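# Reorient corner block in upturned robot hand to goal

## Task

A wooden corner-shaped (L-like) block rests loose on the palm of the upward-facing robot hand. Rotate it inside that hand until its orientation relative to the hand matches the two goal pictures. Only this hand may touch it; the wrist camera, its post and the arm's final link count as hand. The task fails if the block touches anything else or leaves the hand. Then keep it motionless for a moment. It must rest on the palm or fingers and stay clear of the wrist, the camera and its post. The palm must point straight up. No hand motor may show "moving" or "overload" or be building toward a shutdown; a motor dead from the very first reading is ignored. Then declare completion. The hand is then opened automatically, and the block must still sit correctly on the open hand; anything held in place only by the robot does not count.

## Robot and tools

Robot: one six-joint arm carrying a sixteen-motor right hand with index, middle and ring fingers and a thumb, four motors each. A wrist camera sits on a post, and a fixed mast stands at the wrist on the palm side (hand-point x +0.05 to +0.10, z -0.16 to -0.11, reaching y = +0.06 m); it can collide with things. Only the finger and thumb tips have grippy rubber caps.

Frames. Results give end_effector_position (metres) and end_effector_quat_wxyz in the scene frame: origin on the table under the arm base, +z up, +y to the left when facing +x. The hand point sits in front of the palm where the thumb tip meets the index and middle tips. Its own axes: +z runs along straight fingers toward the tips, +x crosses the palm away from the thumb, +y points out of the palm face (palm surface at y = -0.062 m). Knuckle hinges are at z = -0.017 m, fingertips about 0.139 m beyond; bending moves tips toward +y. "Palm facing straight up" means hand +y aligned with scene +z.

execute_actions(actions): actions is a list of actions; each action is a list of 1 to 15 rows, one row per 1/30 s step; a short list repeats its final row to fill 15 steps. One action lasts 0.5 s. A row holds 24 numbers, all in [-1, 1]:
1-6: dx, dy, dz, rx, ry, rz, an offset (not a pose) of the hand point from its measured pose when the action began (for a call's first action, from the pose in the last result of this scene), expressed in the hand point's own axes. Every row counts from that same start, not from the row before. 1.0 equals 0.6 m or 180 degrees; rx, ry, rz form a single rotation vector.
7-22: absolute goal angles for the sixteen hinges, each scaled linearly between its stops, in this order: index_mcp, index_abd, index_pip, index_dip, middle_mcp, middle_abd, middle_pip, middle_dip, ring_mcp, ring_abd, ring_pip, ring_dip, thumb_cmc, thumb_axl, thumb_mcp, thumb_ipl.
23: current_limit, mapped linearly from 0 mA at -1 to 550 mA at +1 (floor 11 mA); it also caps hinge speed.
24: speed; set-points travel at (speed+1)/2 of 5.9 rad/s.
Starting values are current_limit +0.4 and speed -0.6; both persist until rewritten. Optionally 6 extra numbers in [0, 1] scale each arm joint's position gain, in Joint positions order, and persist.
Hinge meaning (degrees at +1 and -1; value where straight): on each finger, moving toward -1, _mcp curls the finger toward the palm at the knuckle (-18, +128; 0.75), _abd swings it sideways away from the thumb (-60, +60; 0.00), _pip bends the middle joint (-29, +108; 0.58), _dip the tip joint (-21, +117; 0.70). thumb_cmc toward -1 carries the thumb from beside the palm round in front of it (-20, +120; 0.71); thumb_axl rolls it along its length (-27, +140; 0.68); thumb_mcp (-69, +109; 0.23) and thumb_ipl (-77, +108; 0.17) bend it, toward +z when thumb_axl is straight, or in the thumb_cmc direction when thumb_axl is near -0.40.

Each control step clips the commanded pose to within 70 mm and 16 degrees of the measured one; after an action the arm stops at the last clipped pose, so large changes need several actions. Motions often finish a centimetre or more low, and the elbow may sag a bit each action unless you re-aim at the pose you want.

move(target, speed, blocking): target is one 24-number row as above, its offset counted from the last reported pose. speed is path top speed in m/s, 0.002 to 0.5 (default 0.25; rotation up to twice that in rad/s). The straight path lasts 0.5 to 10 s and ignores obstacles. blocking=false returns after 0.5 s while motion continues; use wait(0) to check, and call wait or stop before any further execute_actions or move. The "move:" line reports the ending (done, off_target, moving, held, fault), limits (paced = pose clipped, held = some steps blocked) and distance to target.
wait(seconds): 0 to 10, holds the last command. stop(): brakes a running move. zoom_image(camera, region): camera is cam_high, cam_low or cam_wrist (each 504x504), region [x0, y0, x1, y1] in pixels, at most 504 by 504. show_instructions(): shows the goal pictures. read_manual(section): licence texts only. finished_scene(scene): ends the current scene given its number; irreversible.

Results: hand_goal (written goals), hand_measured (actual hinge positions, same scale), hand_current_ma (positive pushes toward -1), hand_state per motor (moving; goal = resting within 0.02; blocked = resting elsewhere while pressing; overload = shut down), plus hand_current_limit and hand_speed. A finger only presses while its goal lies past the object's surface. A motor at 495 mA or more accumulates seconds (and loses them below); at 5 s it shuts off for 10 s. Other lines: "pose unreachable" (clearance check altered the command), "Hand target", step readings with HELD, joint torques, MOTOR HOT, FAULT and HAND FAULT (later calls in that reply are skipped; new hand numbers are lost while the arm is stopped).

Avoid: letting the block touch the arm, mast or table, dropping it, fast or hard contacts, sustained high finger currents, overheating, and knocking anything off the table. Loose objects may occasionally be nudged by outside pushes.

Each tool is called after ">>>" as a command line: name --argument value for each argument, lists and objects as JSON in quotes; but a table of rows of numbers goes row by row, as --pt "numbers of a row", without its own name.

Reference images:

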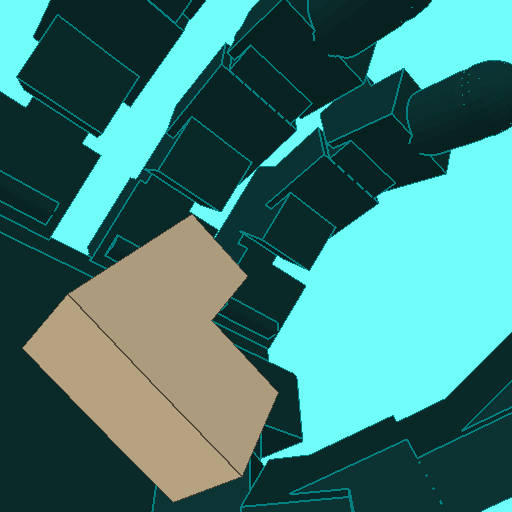

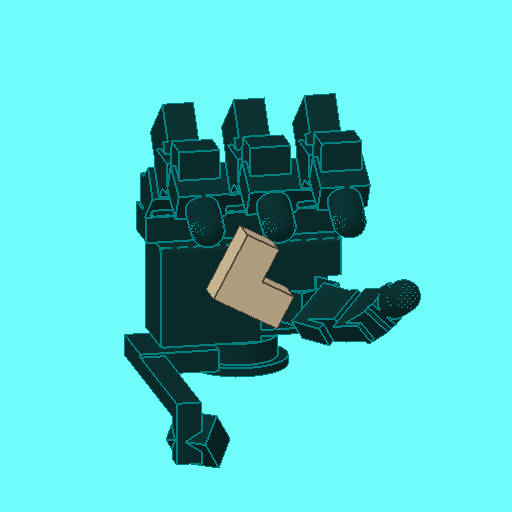

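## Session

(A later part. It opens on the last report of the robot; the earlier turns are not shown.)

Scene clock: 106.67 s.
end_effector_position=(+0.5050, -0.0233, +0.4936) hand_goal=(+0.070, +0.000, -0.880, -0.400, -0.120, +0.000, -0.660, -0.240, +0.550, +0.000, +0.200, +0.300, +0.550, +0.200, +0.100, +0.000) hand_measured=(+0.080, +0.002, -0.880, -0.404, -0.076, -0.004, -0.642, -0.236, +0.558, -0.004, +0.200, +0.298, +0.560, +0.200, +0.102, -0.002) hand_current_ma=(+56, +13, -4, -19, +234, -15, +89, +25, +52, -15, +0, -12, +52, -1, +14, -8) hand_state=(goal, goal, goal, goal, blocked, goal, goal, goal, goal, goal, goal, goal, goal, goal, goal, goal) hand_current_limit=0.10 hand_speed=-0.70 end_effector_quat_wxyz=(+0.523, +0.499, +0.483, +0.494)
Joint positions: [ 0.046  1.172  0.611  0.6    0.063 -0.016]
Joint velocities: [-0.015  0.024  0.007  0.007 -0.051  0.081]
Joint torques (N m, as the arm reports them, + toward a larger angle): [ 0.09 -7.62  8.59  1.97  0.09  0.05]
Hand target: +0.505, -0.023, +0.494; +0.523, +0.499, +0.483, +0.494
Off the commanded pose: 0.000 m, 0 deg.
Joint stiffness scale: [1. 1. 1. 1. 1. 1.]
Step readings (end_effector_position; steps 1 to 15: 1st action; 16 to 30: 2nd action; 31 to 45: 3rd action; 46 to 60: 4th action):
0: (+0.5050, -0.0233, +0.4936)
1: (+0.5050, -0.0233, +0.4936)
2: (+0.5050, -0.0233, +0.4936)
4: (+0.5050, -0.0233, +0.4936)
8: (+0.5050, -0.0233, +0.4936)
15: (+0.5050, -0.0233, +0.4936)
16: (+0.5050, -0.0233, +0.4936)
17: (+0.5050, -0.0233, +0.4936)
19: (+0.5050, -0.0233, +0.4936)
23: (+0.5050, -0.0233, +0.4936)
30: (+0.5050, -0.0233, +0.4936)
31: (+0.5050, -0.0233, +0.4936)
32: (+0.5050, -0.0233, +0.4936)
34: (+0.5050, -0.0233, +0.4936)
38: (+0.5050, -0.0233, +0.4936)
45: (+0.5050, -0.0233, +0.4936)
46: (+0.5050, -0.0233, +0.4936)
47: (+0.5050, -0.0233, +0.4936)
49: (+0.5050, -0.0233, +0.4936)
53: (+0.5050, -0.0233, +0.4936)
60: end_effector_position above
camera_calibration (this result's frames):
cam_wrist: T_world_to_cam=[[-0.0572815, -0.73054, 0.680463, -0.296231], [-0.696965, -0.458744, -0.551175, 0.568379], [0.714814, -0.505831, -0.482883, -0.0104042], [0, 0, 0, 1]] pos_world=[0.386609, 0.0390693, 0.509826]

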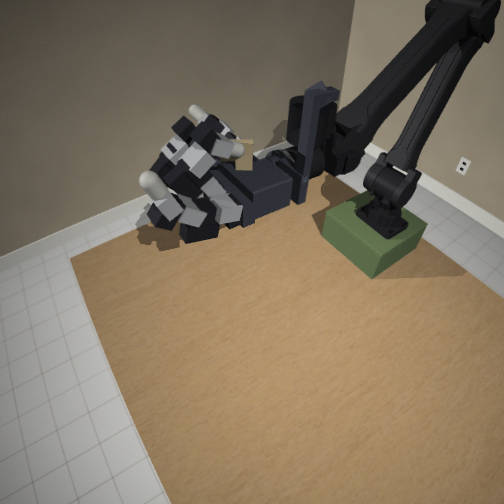

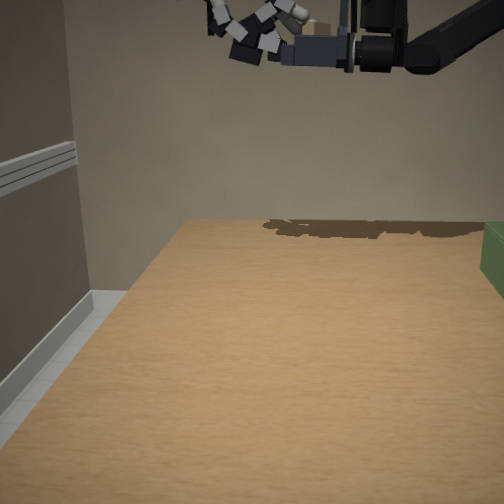

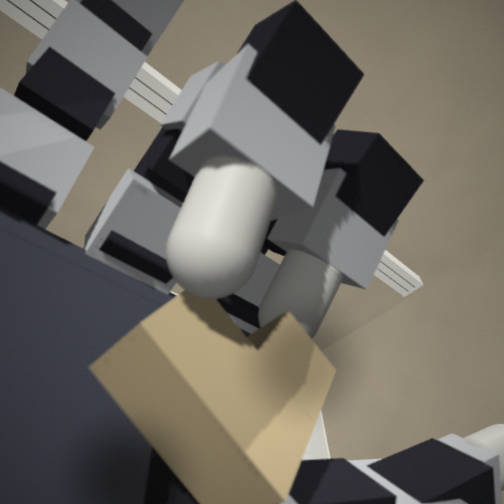

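>>> execute_actions --actions '[[[0,0,0,0,0,0,0.07,0,-0.88,-0.4,-0.05,0,-0.59,0.0,0.55,0,0.2,0.3,0.55,0.2,0.1,0,0.1,-0.6]],[[0,0,0,0,0,0,0.07,0,-0.88,-0.4,-0.2,0,-0.59,-0.05,0.55,0,0.2,0.3,0.55,0.2,0.1,0,0.1,-0.6]],[[0,0,0,0,0,0,0.07,0,-0.88,-0.4,-0.32,0,-0.59,-0.10,0.55,0,0.2,0.3,0.55,0.2,0.1,0,0.1,-0.7]],[[0,0,0,0,0,0,0.07,0,-0.88,-0.4,-0.32,0,-0.59,-0.10,0.55,0,0.2,0.3,0.55,0.2,0.1,0,0.1,-0.7]]]'

Scene clock: 109.13 s.
end_effector_position=(+0.5050, -0.0233, +0.4936) hand_goal=(+0.070, +0.000, -0.880, -0.400, -0.320, +0.000, -0.590, -0.100, +0.550, +0.000, +0.200, +0.300, +0.550, +0.200, +0.100, +0.000) hand_measured=(+0.080, +0.002, -0.880, -0.404, -0.268, -0.004, -0.572, -0.090, +0.558, -0.004, +0.200, +0.298, +0.560, +0.200, +0.102, -0.002) hand_current_ma=(+56, +13, -4, -18, +276, -15, +95, +54, +52, -15, +0, -12, +52, -1, +14, -8) hand_state=(goal, goal, goal, goal, blocked, goal, goal, goal, goal, goal, goal, goal, goal, goal, goal, goal) hand_current_limit=0.10 hand_speed=-0.70 end_effector_quat_wxyz=(+0.523, +0.499, +0.483, +0.494)
Joint positions: [ 0.046  1.172  0.611  0.6    0.063 -0.016]
Joint velocities: [-0.015 -0.005 -0.002  0.007 -0.037  0.007]
Joint torques (N m, as the arm reports them, + toward a larger angle): [-0.1  -7.37  8.71  1.96  0.07  0.06]
Hand target: +0.505, -0.023, +0.494; +0.523, +0.499, +0.483, +0.494
Off the commanded pose: 0.000 m, 0 deg.
Joint stiffness scale: [1. 1. 1. 1. 1. 1.]
Step readings (end_effector_position; steps 1 to 15: 1st action; 16 to 30: 2nd action; 31 to 45: 3rd action; 46 to 60: 4th action):
0: (+0.5050, -0.0233, +0.4936)
1: (+0.5050, -0.0233, +0.4936)
2: (+0.5050, -0.0233, +0.4936)
4: (+0.5050, -0.0233, +0.4936)
8: (+0.5050, -0.0233, +0.4936)
15: (+0.5050, -0.0233, +0.4936)
16: (+0.5050, -0.0233, +0.4936)
17: (+0.5050, -0.0233, +0.4936)
19: (+0.5050, -0.0233, +0.4936)
23: (+0.5050, -0.0233, +0.4936)
30: (+0.5050, -0.0233, +0.4936)
31: (+0.5050, -0.0233, +0.4936)
32: (+0.5050, -0.0233, +0.4936)
34: (+0.5050, -0.0233, +0.4936)
38: (+0.5050, -0.0233, +0.4936)
45: (+0.5050, -0.0233, +0.4936)
46: (+0.5050, -0.0233, +0.4936)
47: (+0.5050, -0.0233, +0.4936)
49: (+0.5050, -0.0233, +0.4936)
53: (+0.5050, -0.0233, +0.4936)
60: end_effector_position above
camera_calibration (this result's frames):
cam_wrist: T_world_to_cam=[[-0.0572815, -0.73054, 0.680463, -0.296231], [-0.696965, -0.458744, -0.551175, 0.568379], [0.714814, -0.505831, -0.482883, -0.0104042], [0, 0, 0, 1]] pos_world=[0.386609, 0.0390693, 0.509826]

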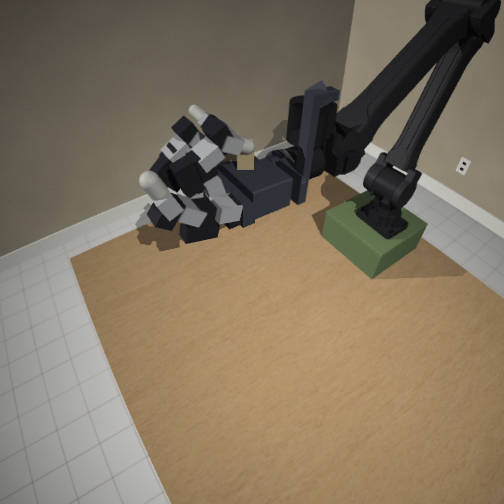

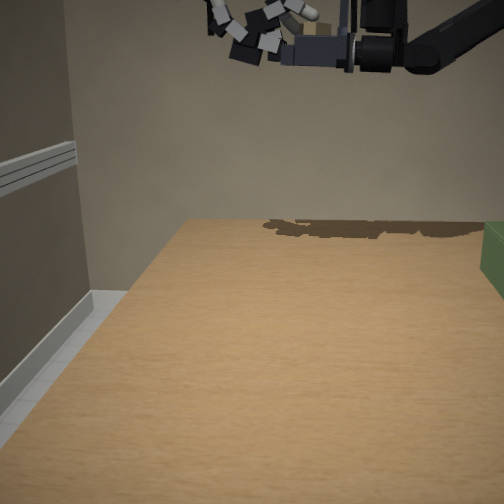

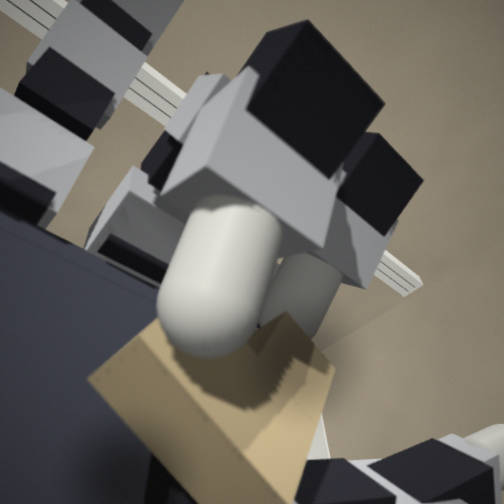

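>>> execute_actions --actions '[[[0,0,0,0,0,0,0.07,0,-0.88,-0.4,-0.24,0,-0.66,-0.22,0.55,0,0.2,0.3,0.55,0.2,0.1,0,0.1,-0.75]],[[0,0,0,0,0,0,0.07,0,-0.88,-0.4,-0.15,0,-0.72,-0.32,0.55,0,0.2,0.3,0.55,0.2,0.1,0,0.1,-0.75]],[[0,0,0,0,0,0,0.07,0,-0.88,-0.4,-0.05,0,-0.78,-0.40,0.55,0,0.2,0.3,0.55,0.2,0.1,0,0.1,-0.75]]]'

>>> zoom_image --camera "cam_low" --region '[200,0,360,80]'

Scene clock: 111.07 s.
end_effector_position=(+0.5050, -0.0233, +0.4936) hand_goal=(+0.070, +0.000, -0.880, -0.400, -0.050, +0.000, -0.780, -0.400, +0.550, +0.000, +0.200, +0.300, +0.550, +0.200, +0.100, +0.000) hand_measured=(+0.080, -0.010, -0.882, -0.404, -0.034, +0.010, -0.622, -0.300, +0.558, -0.004, +0.200, +0.298, +0.560, +0.200, +0.102, -0.002) hand_current_ma=(+56, -51, -14, -18, +84, +41, +303, +301, +52, -15, +0, -12, +52, -1, +14, -8) hand_state=(goal, goal, goal, goal, goal, goal, blocked, blocked, goal, goal, goal, goal, goal, goal, goal, goal) hand_current_limit=0.10 hand_speed=-0.75 end_effector_quat_wxyz=(+0.523, +0.499, +0.483, +0.494)
Joint positions: [ 0.046  1.172  0.611  0.6    0.063 -0.016]
Joint velocities: [-0.005  0.005 -0.007 -0.002 -0.066 -0.037]
Joint torques (N m, as the arm reports them, + toward a larger angle): [-0.1  -7.49  8.7   2.02  0.08  0.06]
Hand target: +0.505, -0.023, +0.494; +0.523, +0.499, +0.483, +0.494
Off the commanded pose: 0.000 m, 0 deg.
Joint stiffness scale: [1. 1. 1. 1. 1. 1.]
Step readings (end_effector_position; steps 1 to 15: 1st action; 16 to 30: 2nd action; 31 to 45: 3rd action):
0: (+0.5050, -0.0233, +0.4936)
1: (+0.5050, -0.0233, +0.4936)
2: (+0.5050, -0.0233, +0.4936)
4: (+0.5050, -0.0233, +0.4936)
8: (+0.5050, -0.0233, +0.4936)
15: (+0.5050, -0.0233, +0.4936)
16: (+0.5050, -0.0233, +0.4936)
17: (+0.5050, -0.0233, +0.4936)
19: (+0.5050, -0.0233, +0.4936)
23: (+0.5050, -0.0233, +0.4936)
30: (+0.5050, -0.0233, +0.4936)
31: (+0.5050, -0.0233, +0.4936)
32: (+0.5050, -0.0233, +0.4936)
34: (+0.5050, -0.0233, +0.4936)
38: (+0.5050, -0.0233, +0.4936)
45: end_effector_position above
camera_calibration (this result's frames):
cam_wrist: T_world_to_cam=[[-0.0572815, -0.73054, 0.680463, -0.296231], [-0.696965, -0.458744, -0.551175, 0.568379], [0.714814, -0.505831, -0.482883, -0.0104042], [0, 0, 0, 1]] pos_world=[0.386609, 0.0390693, 0.509826]

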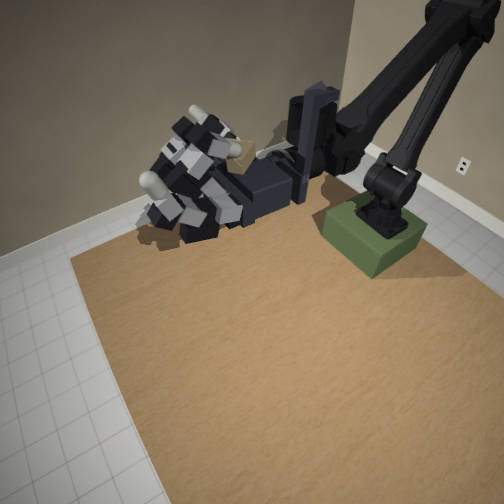

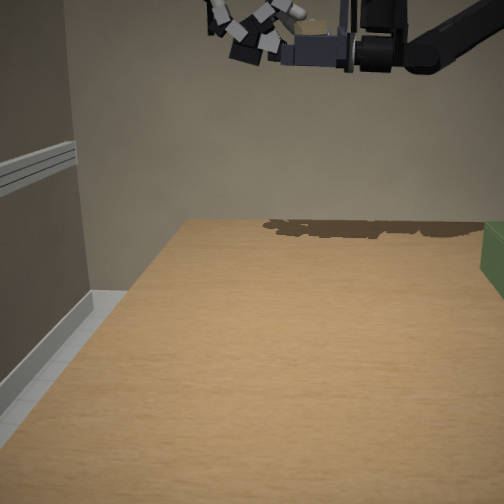

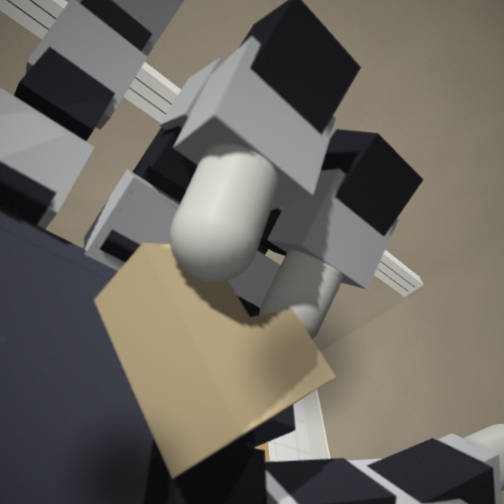

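Region (200, 0, 360, 80) of cam_low's 504x504 image, scaled by 3.150, with more detail than that image has.

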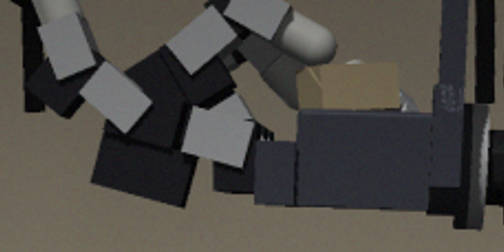

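>>> execute_actions --actions '[[[0,0,0,0,0,0,0.07,0,-0.88,-0.4,0.1,0,-0.5,0.0,0.55,0,0.2,0.3,0.55,0.2,0.1,0,0.1,-0.6]],[[0,0,0,0,0,0,0.07,0,-0.88,-0.4,0.4,0,-0.2,0.2,0.55,0,0.2,0.3,0.55,0.2,0.1,0,0.1,-0.5]]]'

>>> zoom_image --camera "cam_high" --region '[150,80,310,240]'

Scene clock: 112.30 s.
end_effector_position=(+0.5050, -0.0233, +0.4936) hand_goal=(+0.070, +0.000, -0.880, -0.400, +0.400, +0.000, -0.200, +0.200, +0.550, +0.000, +0.200, +0.300, +0.550, +0.200, +0.100, +0.000) hand_measured=(+0.080, -0.002, -0.882, -0.404, +0.406, +0.004, -0.206, +0.196, +0.558, -0.004, +0.200, +0.298, +0.560, +0.200, +0.102, -0.002) hand_current_ma=(+56, -14, -14, -18, +42, +16, +4, -17, +52, -15, +0, -12, +52, -1, +14, -8) hand_state=(goal, goal, goal, goal, moving, goal, moving, goal, goal, goal, goal, goal, goal, goal, goal, goal) hand_current_limit=0.10 hand_speed=-0.50 end_effector_quat_wxyz=(+0.523, +0.499, +0.483, +0.494)
Joint positions: [ 0.046  1.172  0.611  0.6    0.063 -0.016]
Joint velocities: [-0.015 -0.015 -0.007 -0.012  0.022  0.051]
Joint torques (N m, as the arm reports them, + toward a larger angle): [-0.29 -7.55  8.74  2.04  0.06  0.06]
Hand target: +0.505, -0.023, +0.494; +0.523, +0.499, +0.483, +0.494
Off the commanded pose: 0.000 m, 0 deg.
Joint stiffness scale: [1. 1. 1. 1. 1. 1.]
Step readings (end_effector_position; steps 1 to 15: 1st action; 16 to 30: 2nd action):
0: (+0.5050, -0.0233, +0.4936)
1: (+0.5050, -0.0233, +0.4936)
2: (+0.5050, -0.0233, +0.4936)
4: (+0.5050, -0.0233, +0.4936)
8: (+0.5050, -0.0233, +0.4936)
15: (+0.5050, -0.0233, +0.4936)
16: (+0.5050, -0.0233, +0.4936)
17: (+0.5050, -0.0233, +0.4936)
19: (+0.5050, -0.0233, +0.4936)
23: (+0.5050, -0.0233, +0.4936)
30: end_effector_position above
camera_calibration (this result's frames):
cam_wrist: T_world_to_cam=[[-0.0572815, -0.73054, 0.680463, -0.296231], [-0.696965, -0.458744, -0.551175, 0.568379], [0.714814, -0.505831, -0.482883, -0.0104042], [0, 0, 0, 1]] pos_world=[0.386609, 0.0390693, 0.509826]

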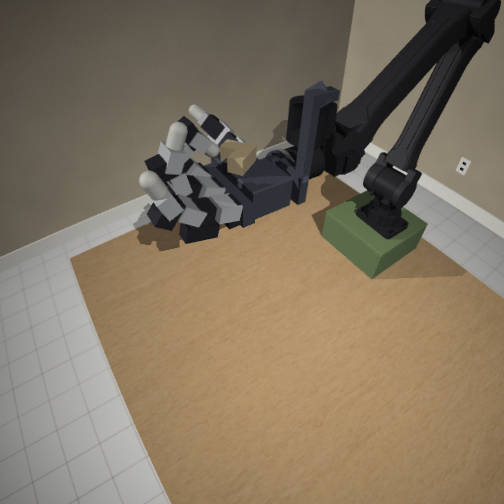

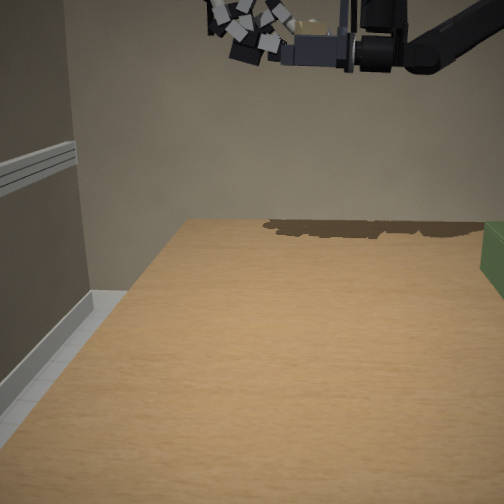

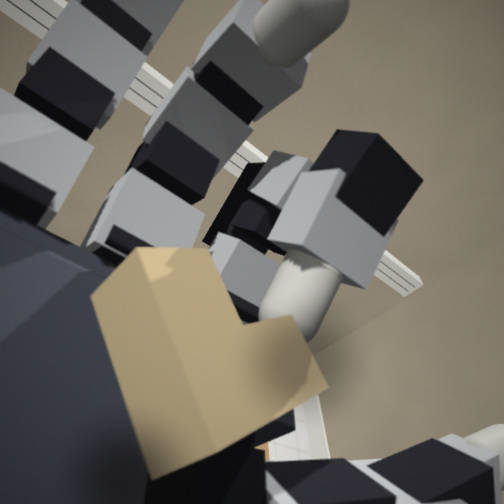

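Region (150, 80, 310, 240) of cam_high's 504x504 image, scaled by 3.150, with more detail than that image has.

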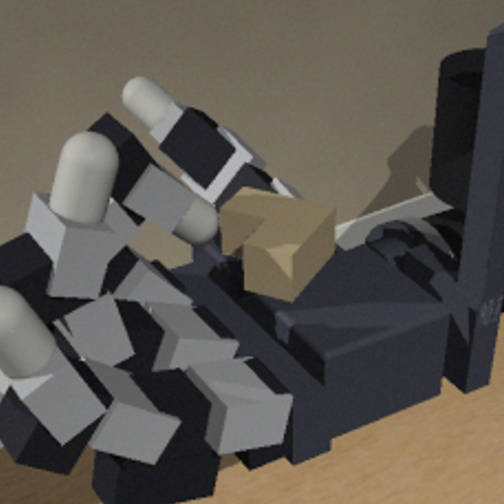

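>>> execute_actions --actions '[[[0,0,0,0,0,0,0.07,0,-0.88,-0.4,0.15,0,-0.64,-0.25,0.55,0,0.2,0.3,0.55,0.2,0.1,0,0.1,-0.5]],[[0,0,0,0,0,0,0.07,0,-0.88,-0.4,0.0,0,-0.66,-0.3,0.55,0,0.2,0.3,0.55,0.2,0.1,0,0.1,-0.6]],[[0,0,0,0,0,0,0.07,0,-0.88,-0.4,-0.12,0,-0.66,-0.3,0.55,0,0.2,0.3,0.55,0.2,0.1,0,0.1,-0.7]],[[0,0,0,0,0,0,0.02,0,-0.88,-0.25,-0.12,0,-0.66,-0.3,0.55,0,0.2,0.3,0.55,0.2,0.1,0,0.1,-0.75]],[[0,0,0,0,0,0,-0.03,0,-0.86,-0.12,-0.12,0,-0.66,-0.3,0.55,0,0.2,0.3,0.55,0.2,0.1,0,0.1,-0.75]]]'

>>> zoom_image --camera "cam_high" --region '[150,80,310,240]'

Scene clock: 115.73 s.
end_effector_position=(+0.5050, -0.0233, +0.4936) hand_goal=(-0.030, +0.000, -0.860, -0.120, -0.120, +0.000, -0.660, -0.300, +0.550, +0.000, +0.200, +0.300, +0.550, +0.200, +0.100, +0.000) hand_measured=(-0.024, -0.002, -0.874, -0.130, -0.064, +0.004, -0.620, -0.282, +0.558, -0.004, +0.200, +0.298, +0.560, +0.200, +0.102, -0.002) hand_current_ma=(+31, -14, -73, -55, +298, +14, +197, +90, +52, -15, +0, -12, +52, -1, +14, -8) hand_state=(goal, goal, goal, goal, blocked, goal, blocked, goal, goal, goal, goal, goal, goal, goal, goal, goal) hand_current_limit=0.10 hand_speed=-0.75 end_effector_quat_wxyz=(+0.523, +0.499, +0.483, +0.494)
Joint positions: [ 0.046  1.172  0.611  0.6    0.063 -0.016]
Joint velocities: [-0.015 -0.015 -0.007  0.007 -0.007  0.037]
Joint torques (N m, as the arm reports them, + toward a larger angle): [ 0.08 -7.68  8.66  1.9   0.05  0.07]
Hand target: +0.505, -0.023, +0.494; +0.523, +0.499, +0.483, +0.494
Off the commanded pose: 0.000 m, 0 deg.
Joint stiffness scale: [1. 1. 1. 1. 1. 1.]
Step readings (end_effector_position; steps 1 to 15: 1st action; 16 to 30: 2nd action; 31 to 45: 3rd action; 46 to 60: 4th action; 61 to 75: 5th action):
0: (+0.5050, -0.0233, +0.4936)
1: (+0.5050, -0.0233, +0.4936)
2: (+0.5050, -0.0233, +0.4936)
4: (+0.5050, -0.0233, +0.4936)
8: (+0.5050, -0.0233, +0.4936)
15: (+0.5050, -0.0233, +0.4936)
16: (+0.5050, -0.0233, +0.4936)
17: (+0.5050, -0.0233, +0.4936)
19: (+0.5050, -0.0233, +0.4936)
23: (+0.5050, -0.0233, +0.4936)
30: (+0.5050, -0.0233, +0.4936)
31: (+0.5050, -0.0233, +0.4936)
32: (+0.5050, -0.0233, +0.4936)
34: (+0.5050, -0.0233, +0.4936)
38: (+0.5050, -0.0233, +0.4936)
45: (+0.5050, -0.0233, +0.4936)
46: (+0.5050, -0.0233, +0.4936)
47: (+0.5050, -0.0233, +0.4936)
49: (+0.5050, -0.0233, +0.4936)
53: (+0.5050, -0.0233, +0.4936)
60: (+0.5050, -0.0233, +0.4936)
61: (+0.5050, -0.0233, +0.4936)
62: (+0.5050, -0.0233, +0.4936)
64: (+0.5050, -0.0233, +0.4936)
68: (+0.5050, -0.0233, +0.4936)
75: end_effector_position above
camera_calibration (this result's frames):
cam_wrist: T_world_to_cam=[[-0.0572815, -0.73054, 0.680463, -0.296231], [-0.696965, -0.458744, -0.551175, 0.568379], [0.714814, -0.505831, -0.482883, -0.0104042], [0, 0, 0, 1]] pos_world=[0.386609, 0.0390693, 0.509826]

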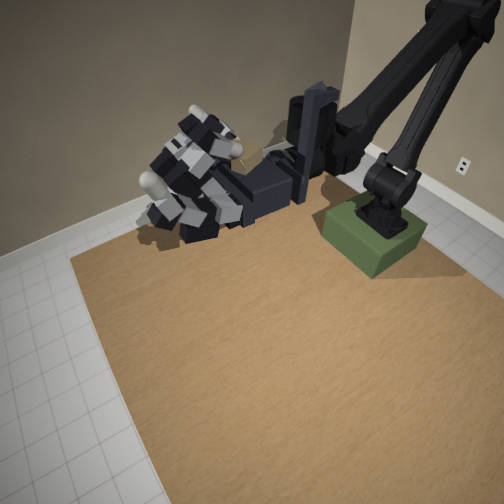

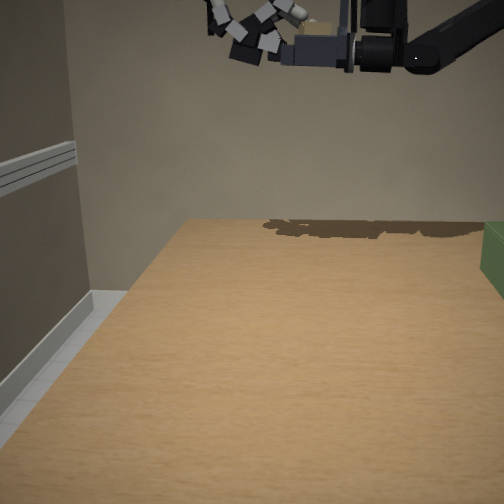

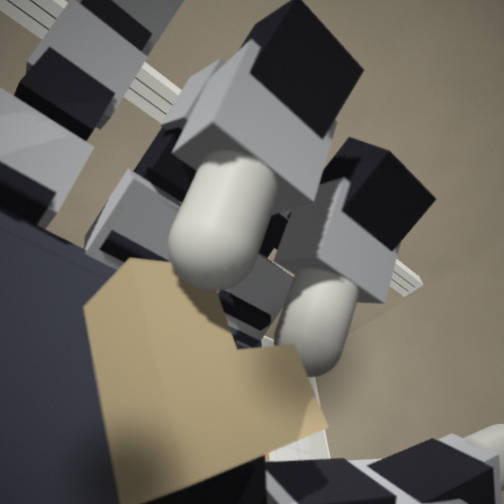

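Region (150, 80, 310, 240) of cam_high's 504x504 image, scaled by 3.150, with more detail than that image has.

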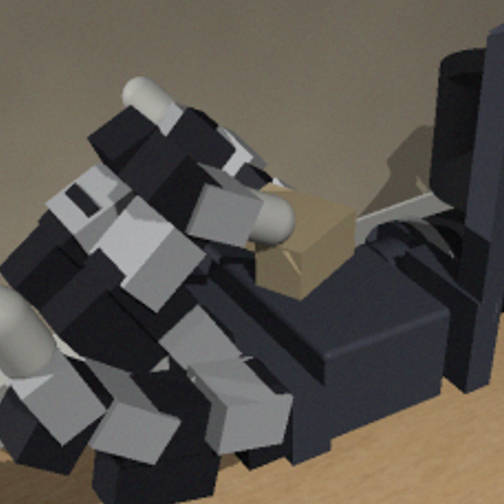

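>>> execute_actions --actions '[[[0,0,0,0,0,0,-0.1,0,-0.82,-0.05,-0.12,0,-0.66,-0.3,0.55,0,0.2,0.3,0.55,0.2,0.1,0,0.1,-0.75]],[[0,0,0,0,0,0,-0.18,0,-0.8,0.03,-0.12,0,-0.66,-0.3,0.55,0,0.2,0.3,0.55,0.2,0.1,0,0.1,-0.75]]]'

>>> zoom_image --camera "cam_high" --region '[150,80,310,240]'

Scene clock: 117.97 s.
end_effector_position=(+0.5050, -0.0233, +0.4936) hand_goal=(-0.180, +0.000, -0.800, +0.030, -0.120, +0.000, -0.660, -0.300, +0.550, +0.000, +0.200, +0.300, +0.550, +0.200, +0.100, +0.000) hand_measured=(-0.170, -0.002, -0.808, +0.026, -0.070, +0.004, -0.618, -0.280, +0.558, -0.004, +0.200, +0.298, +0.560, +0.200, +0.102, -0.002) hand_current_ma=(+55, -14, -41, -25, +265, +14, +206, +106, +52, -15, +0, -12, +52, -1, +14, -8) hand_state=(goal, goal, goal, goal, blocked, goal, blocked, blocked, goal, goal, goal, goal, goal, goal, goal, goal) hand_current_limit=0.10 hand_speed=-0.75 end_effector_quat_wxyz=(+0.523, +0.499, +0.483, +0.494)
Joint positions: [ 0.046  1.172  0.611  0.6    0.063 -0.016]
Joint velocities: [-0.005 -0.005 -0.002 -0.012 -0.022 -0.022]
Joint torques (N m, as the arm reports them, + toward a larger angle): [-0.24 -7.32  8.71  1.89  0.09  0.06]
Hand target: +0.505, -0.023, +0.494; +0.523, +0.499, +0.483, +0.494
Off the commanded pose: 0.000 m, 0 deg.
Joint stiffness scale: [1. 1. 1. 1. 1. 1.]
Step readings (end_effector_position; steps 1 to 15: 1st action; 16 to 30: 2nd action):
0: (+0.5050, -0.0233, +0.4936)
1: (+0.5050, -0.0233, +0.4936)
2: (+0.5050, -0.0233, +0.4936)
4: (+0.5050, -0.0233, +0.4936)
8: (+0.5050, -0.0233, +0.4936)
15: (+0.5050, -0.0233, +0.4936)
16: (+0.5050, -0.0233, +0.4936)
17: (+0.5050, -0.0233, +0.4936)
19: (+0.5050, -0.0233, +0.4936)
23: (+0.5050, -0.0233, +0.4936)
30: end_effector_position above
camera_calibration (this result's frames):
cam_wrist: T_world_to_cam=[[-0.0572815, -0.73054, 0.680463, -0.296231], [-0.696965, -0.458744, -0.551175, 0.568379], [0.714814, -0.505831, -0.482883, -0.0104042], [0, 0, 0, 1]] pos_world=[0.386609, 0.0390693, 0.509826]

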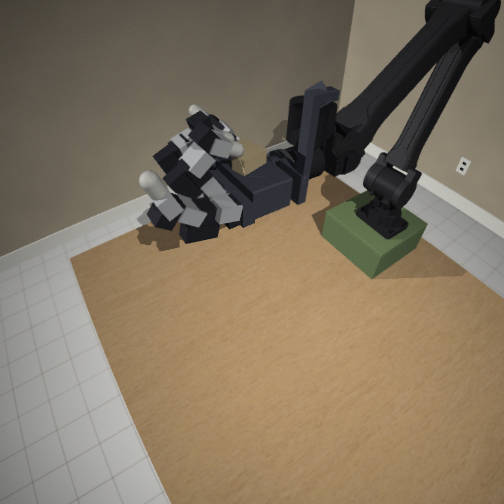

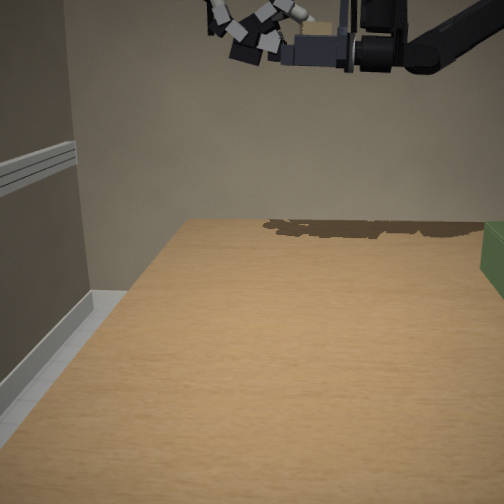

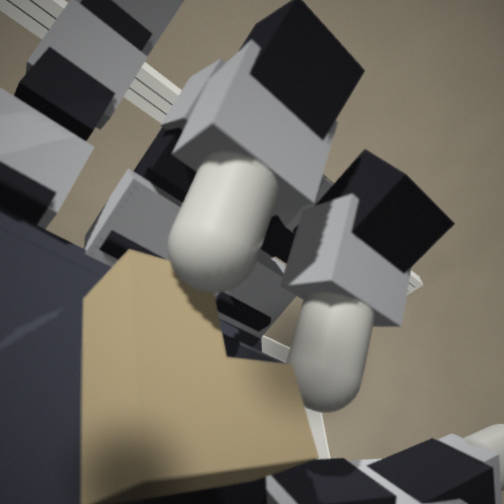

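Region (150, 80, 310, 240) of cam_high's 504x504 image, scaled by 3.150, with more detail than that image has.

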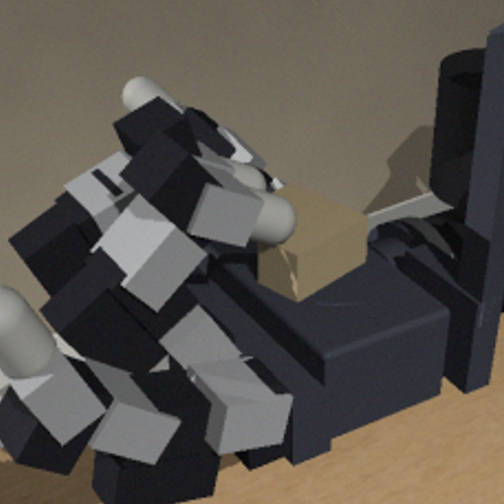

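>>> execute_actions --actions '[[[0,0,0,0,0,0,0.07,0,-0.88,-0.4,0.1,0,-0.5,0.0,0.55,0,0.2,0.3,0.55,0.2,0.1,0,0.1,-0.6]],[[0,0,0,0,0,0,0.3,0,-0.88,-0.6,0.5,0,0,0.25,0.55,0,0.2,0.3,0.55,0.2,0.1,0,0.1,-0.5]]]'

>>> zoom_image --camera "cam_high" --region '[150,80,310,240]'

Scene clock: 119.30 s.
end_effector_position=(+0.5050, -0.0233, +0.4936) hand_goal=(+0.300, +0.000, -0.880, -0.600, +0.500, +0.000, +0.000, +0.250, +0.550, +0.000, +0.200, +0.300, +0.550, +0.200, +0.100, +0.000) hand_measured=(+0.304, -0.002, -0.880, -0.598, +0.462, +0.004, -0.186, +0.246, +0.558, -0.004, +0.200, +0.298, +0.560, +0.200, +0.102, -0.002) hand_current_ma=(+18, -14, -1, +12, +11, +14, -52, -16, +52, -15, +0, -12, +52, -1, +14, -8) hand_state=(goal, goal, goal, goal, moving, goal, moving, goal, goal, goal, goal, goal, goal, goal, goal, goal) hand_current_limit=0.10 hand_speed=-0.50 end_effector_quat_wxyz=(+0.523, +0.499, +0.483, +0.494)
Joint positions: [ 0.046  1.172  0.611  0.6    0.063 -0.016]
Joint velocities: [-0.005  0.005 -0.007  0.007  0.007  0.066]
Joint torques (N m, as the arm reports them, + toward a larger angle): [-0.16 -7.71  8.79  2.13  0.08  0.06]
Hand target: +0.505, -0.023, +0.494; +0.523, +0.499, +0.483, +0.494
Off the commanded pose: 0.000 m, 0 deg.
Joint stiffness scale: [1. 1. 1. 1. 1. 1.]
Step readings (end_effector_position; steps 1 to 15: 1st action; 16 to 30: 2nd action):
0: (+0.5050, -0.0233, +0.4936)
1: (+0.5050, -0.0233, +0.4936)
2: (+0.5050, -0.0233, +0.4936)
4: (+0.5050, -0.0233, +0.4936)
8: (+0.5050, -0.0233, +0.4936)
15: (+0.5050, -0.0233, +0.4936)
16: (+0.5050, -0.0233, +0.4936)
17: (+0.5050, -0.0233, +0.4936)
19: (+0.5050, -0.0233, +0.4936)
23: (+0.5050, -0.0233, +0.4936)
30: end_effector_position above
camera_calibration (this result's frames):
cam_wrist: T_world_to_cam=[[-0.0572815, -0.73054, 0.680463, -0.296231], [-0.696965, -0.458744, -0.551175, 0.568379], [0.714814, -0.505831, -0.482883, -0.0104042], [0, 0, 0, 1]] pos_world=[0.386609, 0.0390693, 0.509826]

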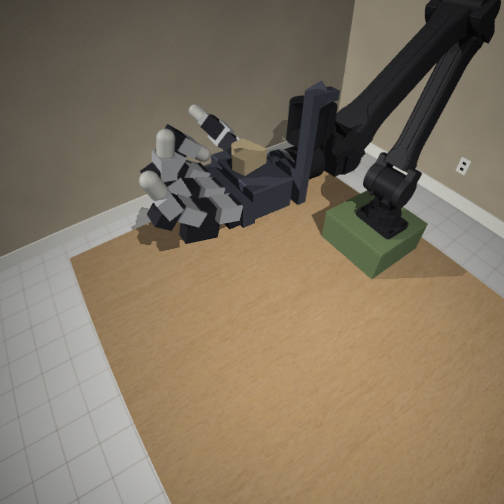

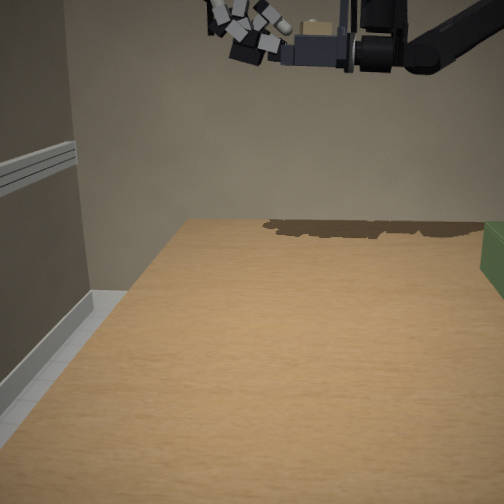

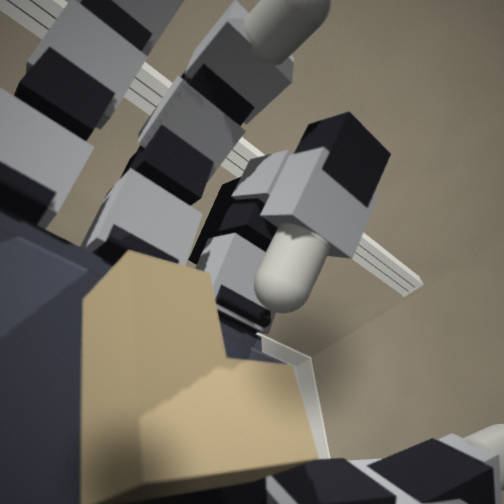

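Region (150, 80, 310, 240) of cam_high's 504x504 image, scaled by 3.150, with more detail than that image has.

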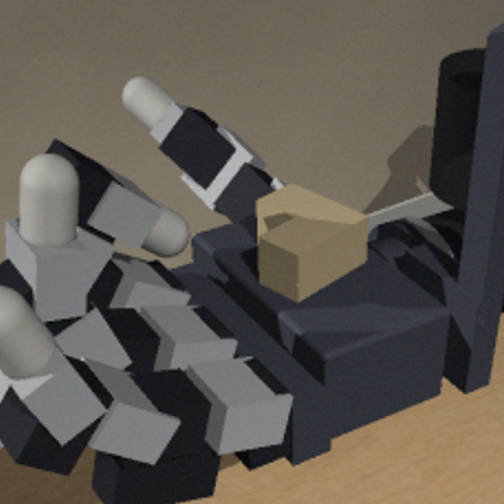

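>>> execute_actions --actions '[[[0,0,0,0,0,0,0.1,0.15,-0.88,-0.45,0.1,0.15,-0.55,0.0,0.55,0,0.2,0.3,0.55,0.2,0.1,0,0.1,-0.5]],[[0,0,0,0,0,0,0.03,0.15,-0.88,-0.28,-0.15,0.15,-0.59,-0.03,0.55,0,0.2,0.3,0.55,0.2,0.1,0,0.1,-0.6]],[[0,0,0,0,0,0,0.0,0.15,-0.88,-0.2,-0.32,0.15,-0.59,-0.10,0.55,0,0.2,0.3,0.55,0.2,0.1,0,0.1,-0.7]],[[0,0,0,0,0,0,0.0,0.15,-0.88,-0.2,-0.32,0.15,-0.59,-0.10,0.55,0,0.2,0.3,0.55,0.2,0.1,0,0.1,-0.7]]]'

>>> zoom_image --camera "cam_high" --region '[150,80,310,240]'

Scene clock: 122.37 s.
end_effector_position=(+0.5050, -0.0233, +0.4936) hand_goal=(+0.000, +0.150, -0.880, -0.200, -0.320, +0.150, -0.590, -0.100, +0.550, +0.000, +0.200, +0.300, +0.550, +0.200, +0.100, +0.000) hand_measured=(+0.008, +0.148, -0.880, -0.204, -0.266, +0.148, -0.570, -0.094, +0.558, -0.004, +0.200, +0.298, +0.560, +0.200, +0.102, -0.002) hand_current_ma=(+48, -13, -1, -19, +286, -8, +98, +26, +52, -15, +0, -12, +52, -1, +14, -8) hand_state=(goal, goal, goal, goal, blocked, goal, goal, goal, goal, goal, goal, goal, goal, goal, goal, goal) hand_current_limit=0.10 hand_speed=-0.70 end_effector_quat_wxyz=(+0.523, +0.499, +0.483, +0.494)
Joint positions: [ 0.046  1.172  0.611  0.6    0.063 -0.016]
Joint velocities: [ 0.005 -0.005 -0.002  0.002 -0.037 -0.037]
Joint torques (N m, as the arm reports them, + toward a larger angle): [-0.19 -7.72  8.63  2.06  0.07  0.05]
Hand target: +0.505, -0.023, +0.494; +0.523, +0.499, +0.483, +0.494
Off the commanded pose: 0.000 m, 0 deg.
Joint stiffness scale: [1. 1. 1. 1. 1. 1.]
Step readings (end_effector_position; steps 1 to 15: 1st action; 16 to 30: 2nd action; 31 to 45: 3rd action; 46 to 60: 4th action):
0: (+0.5050, -0.0233, +0.4936)
1: (+0.5050, -0.0233, +0.4936)
2: (+0.5050, -0.0233, +0.4936)
4: (+0.5050, -0.0233, +0.4936)
8: (+0.5050, -0.0233, +0.4936)
15: (+0.5050, -0.0233, +0.4936)
16: (+0.5050, -0.0233, +0.4936)
17: (+0.5050, -0.0233, +0.4936)
19: (+0.5050, -0.0233, +0.4936)
23: (+0.5050, -0.0233, +0.4936)
30: (+0.5050, -0.0233, +0.4936)
31: (+0.5050, -0.0233, +0.4936)
32: (+0.5050, -0.0233, +0.4936)
34: (+0.5050, -0.0233, +0.4936)
38: (+0.5050, -0.0233, +0.4936)
45: (+0.5050, -0.0233, +0.4936)
46: (+0.5050, -0.0233, +0.4936)
47: (+0.5050, -0.0233, +0.4936)
49: (+0.5050, -0.0233, +0.4936)
53: (+0.5050, -0.0233, +0.4936)
60: end_effector_position above
camera_calibration (this result's frames):
cam_wrist: T_world_to_cam=[[-0.0572815, -0.73054, 0.680463, -0.296231], [-0.696965, -0.458744, -0.551175, 0.568379], [0.714814, -0.505831, -0.482883, -0.0104042], [0, 0, 0, 1]] pos_world=[0.386609, 0.0390693, 0.509826]

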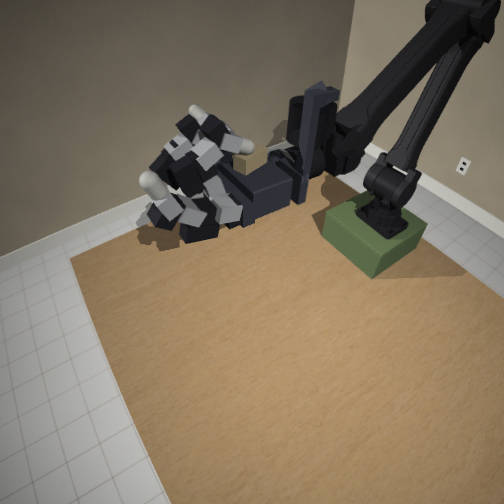

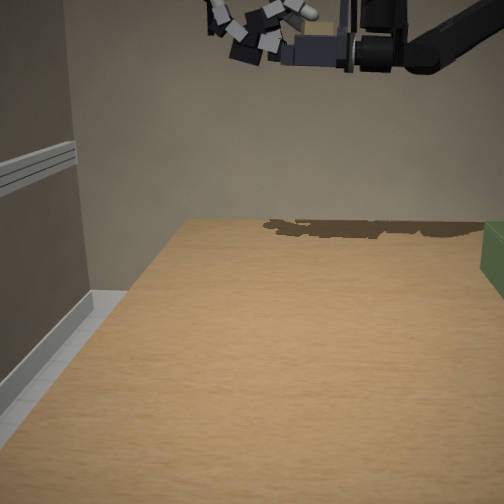

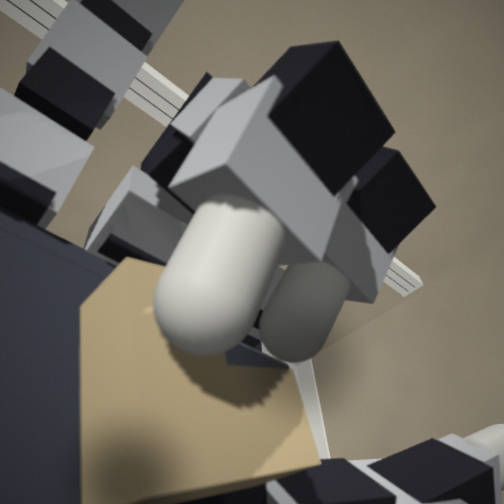

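Region (150, 80, 310, 240) of cam_high's 504x504 image, scaled by 3.150, with more detail than that image has.

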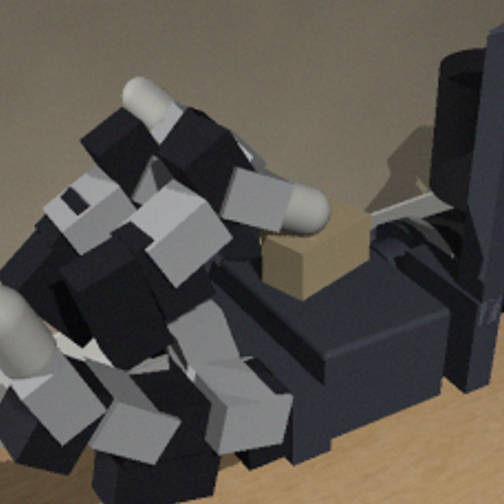

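Drag.

>>> execute_actions --actions '[[[0,0,0,0,0,0,0.0,0.15,-0.88,-0.2,-0.26,0.1,-0.66,-0.22,0.55,0,0.2,0.3,0.55,0.2,0.1,0,0.1,-0.75]],[[0,0,0,0,0,0,0.0,0.15,-0.88,-0.2,-0.17,0.0,-0.72,-0.32,0.55,0,0.2,0.3,0.55,0.2,0.1,0,0.1,-0.75]],[[0,0,0,0,0,0,0.0,0.15,-0.88,-0.2,-0.08,-0.1,-0.76,-0.38,0.55,0,0.2,0.3,0.55,0.2,0.1,0,0.1,-0.75]],[[0,0,0,0,0,0,0.0,0.15,-0.88,-0.2,0.1,-0.1,-0.5,0,0.55,0,0.2,0.3,0.55,0.2,0.1,0,0.1,-0.6]],[[0,0,0,0,0,0,0.0,0.15,-0.88,-0.2,0.5,0,0,0.25,0.55,0,0.2,0.3,0.55,0.2,0.1,0,0.1,-0.4]]]'

>>> zoom_image --camera "cam_high" --region '[150,80,310,240]'

Scene clock: 125.37 s.
end_effector_position=(+0.5050, -0.0233, +0.4936) hand_goal=(+0.000, +0.150, -0.880, -0.200, +0.500, +0.000, +0.000, +0.250, +0.550, +0.000, +0.200, +0.300, +0.550, +0.200, +0.100, +0.000) hand_measured=(+0.008, +0.148, -0.880, -0.202, +0.466, -0.004, -0.182, +0.246, +0.558, -0.004, +0.200, +0.298, +0.560, +0.200, +0.102, -0.002) hand_current_ma=(+48, -11, -1, -15, +25, -16, -52, -16, +52, -15, +0, -12, +52, -1, +14, -8) hand_state=(goal, goal, goal, goal, moving, goal, moving, goal, goal, goal, goal, goal, goal, goal, goal, goal) hand_current_limit=0.10 hand_speed=-0.40 end_effector_quat_wxyz=(+0.523, +0.499, +0.483, +0.494)
Joint positions: [ 0.046  1.172  0.611  0.6    0.063 -0.016]
Joint velocities: [-0.005 -0.024 -0.002 -0.007  0.051  0.007]
Joint torques (N m, as the arm reports them, + toward a larger angle): [ 0.16 -7.49  8.72  2.05  0.06  0.04]
Hand target: +0.505, -0.023, +0.494; +0.523, +0.499, +0.483, +0.494
Off the commanded pose: 0.000 m, 0 deg.
Joint stiffness scale: [1. 1. 1. 1. 1. 1.]
Step readings (end_effector_position; steps 1 to 15: 1st action; 16 to 30: 2nd action; 31 to 45: 3rd action; 46 to 60: 4th action; 61 to 75: 5th action):
0: (+0.5050, -0.0233, +0.4936)
1: (+0.5050, -0.0233, +0.4936)
2: (+0.5050, -0.0233, +0.4936)
4: (+0.5050, -0.0233, +0.4936)
8: (+0.5050, -0.0233, +0.4936)
15: (+0.5050, -0.0233, +0.4936)
16: (+0.5050, -0.0233, +0.4936)
17: (+0.5050, -0.0233, +0.4936)
19: (+0.5050, -0.0233, +0.4936)
23: (+0.5050, -0.0233, +0.4936)
30: (+0.5050, -0.0233, +0.4936)
31: (+0.5050, -0.0233, +0.4936)
32: (+0.5050, -0.0233, +0.4936)
34: (+0.5050, -0.0233, +0.4936)
38: (+0.5050, -0.0233, +0.4936)
45: (+0.5050, -0.0233, +0.4936)
46: (+0.5050, -0.0233, +0.4936)
47: (+0.5050, -0.0233, +0.4936)
49: (+0.5050, -0.0233, +0.4936)
53: (+0.5050, -0.0233, +0.4936)
60: (+0.5050, -0.0233, +0.4936)
61: (+0.5050, -0.0233, +0.4936)
62: (+0.5050, -0.0233, +0.4936)
64: (+0.5050, -0.0233, +0.4936)
68: (+0.5050, -0.0233, +0.4936)
75: end_effector_position above
camera_calibration (this result's frames):
cam_wrist: T_world_to_cam=[[-0.0572815, -0.73054, 0.680463, -0.296231], [-0.696965, -0.458744, -0.551175, 0.568379], [0.714814, -0.505831, -0.482883, -0.0104042], [0, 0, 0, 1]] pos_world=[0.386609, 0.0390693, 0.509826]

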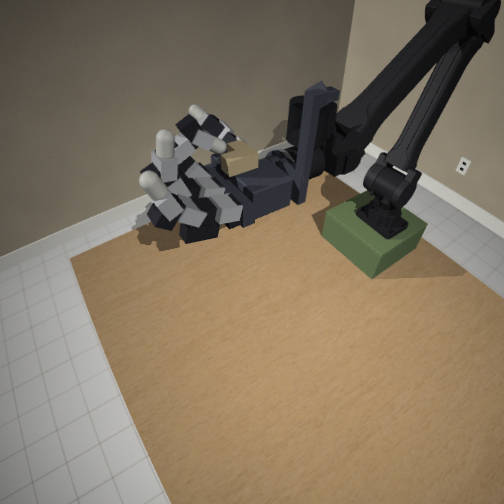

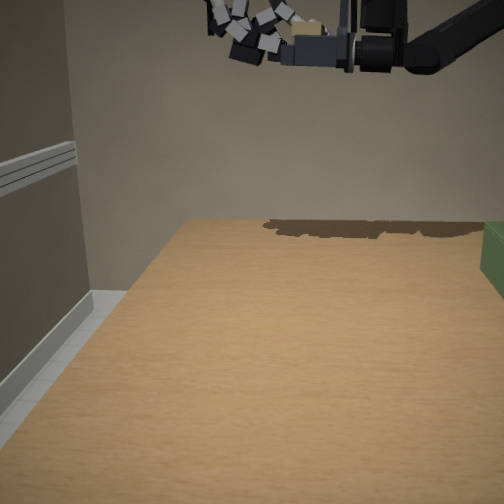

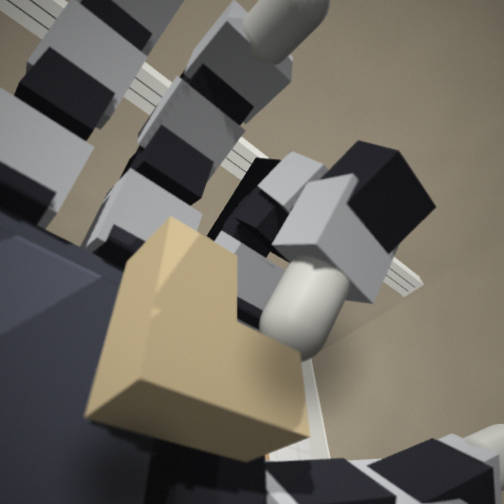

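Region (150, 80, 310, 240) of cam_high's 504x504 image, scaled by 3.150, with more detail than that image has.

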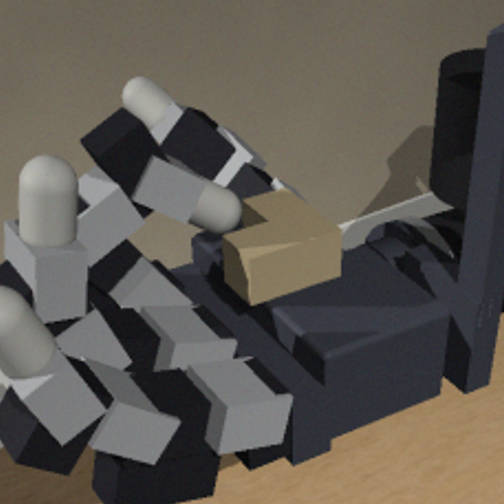

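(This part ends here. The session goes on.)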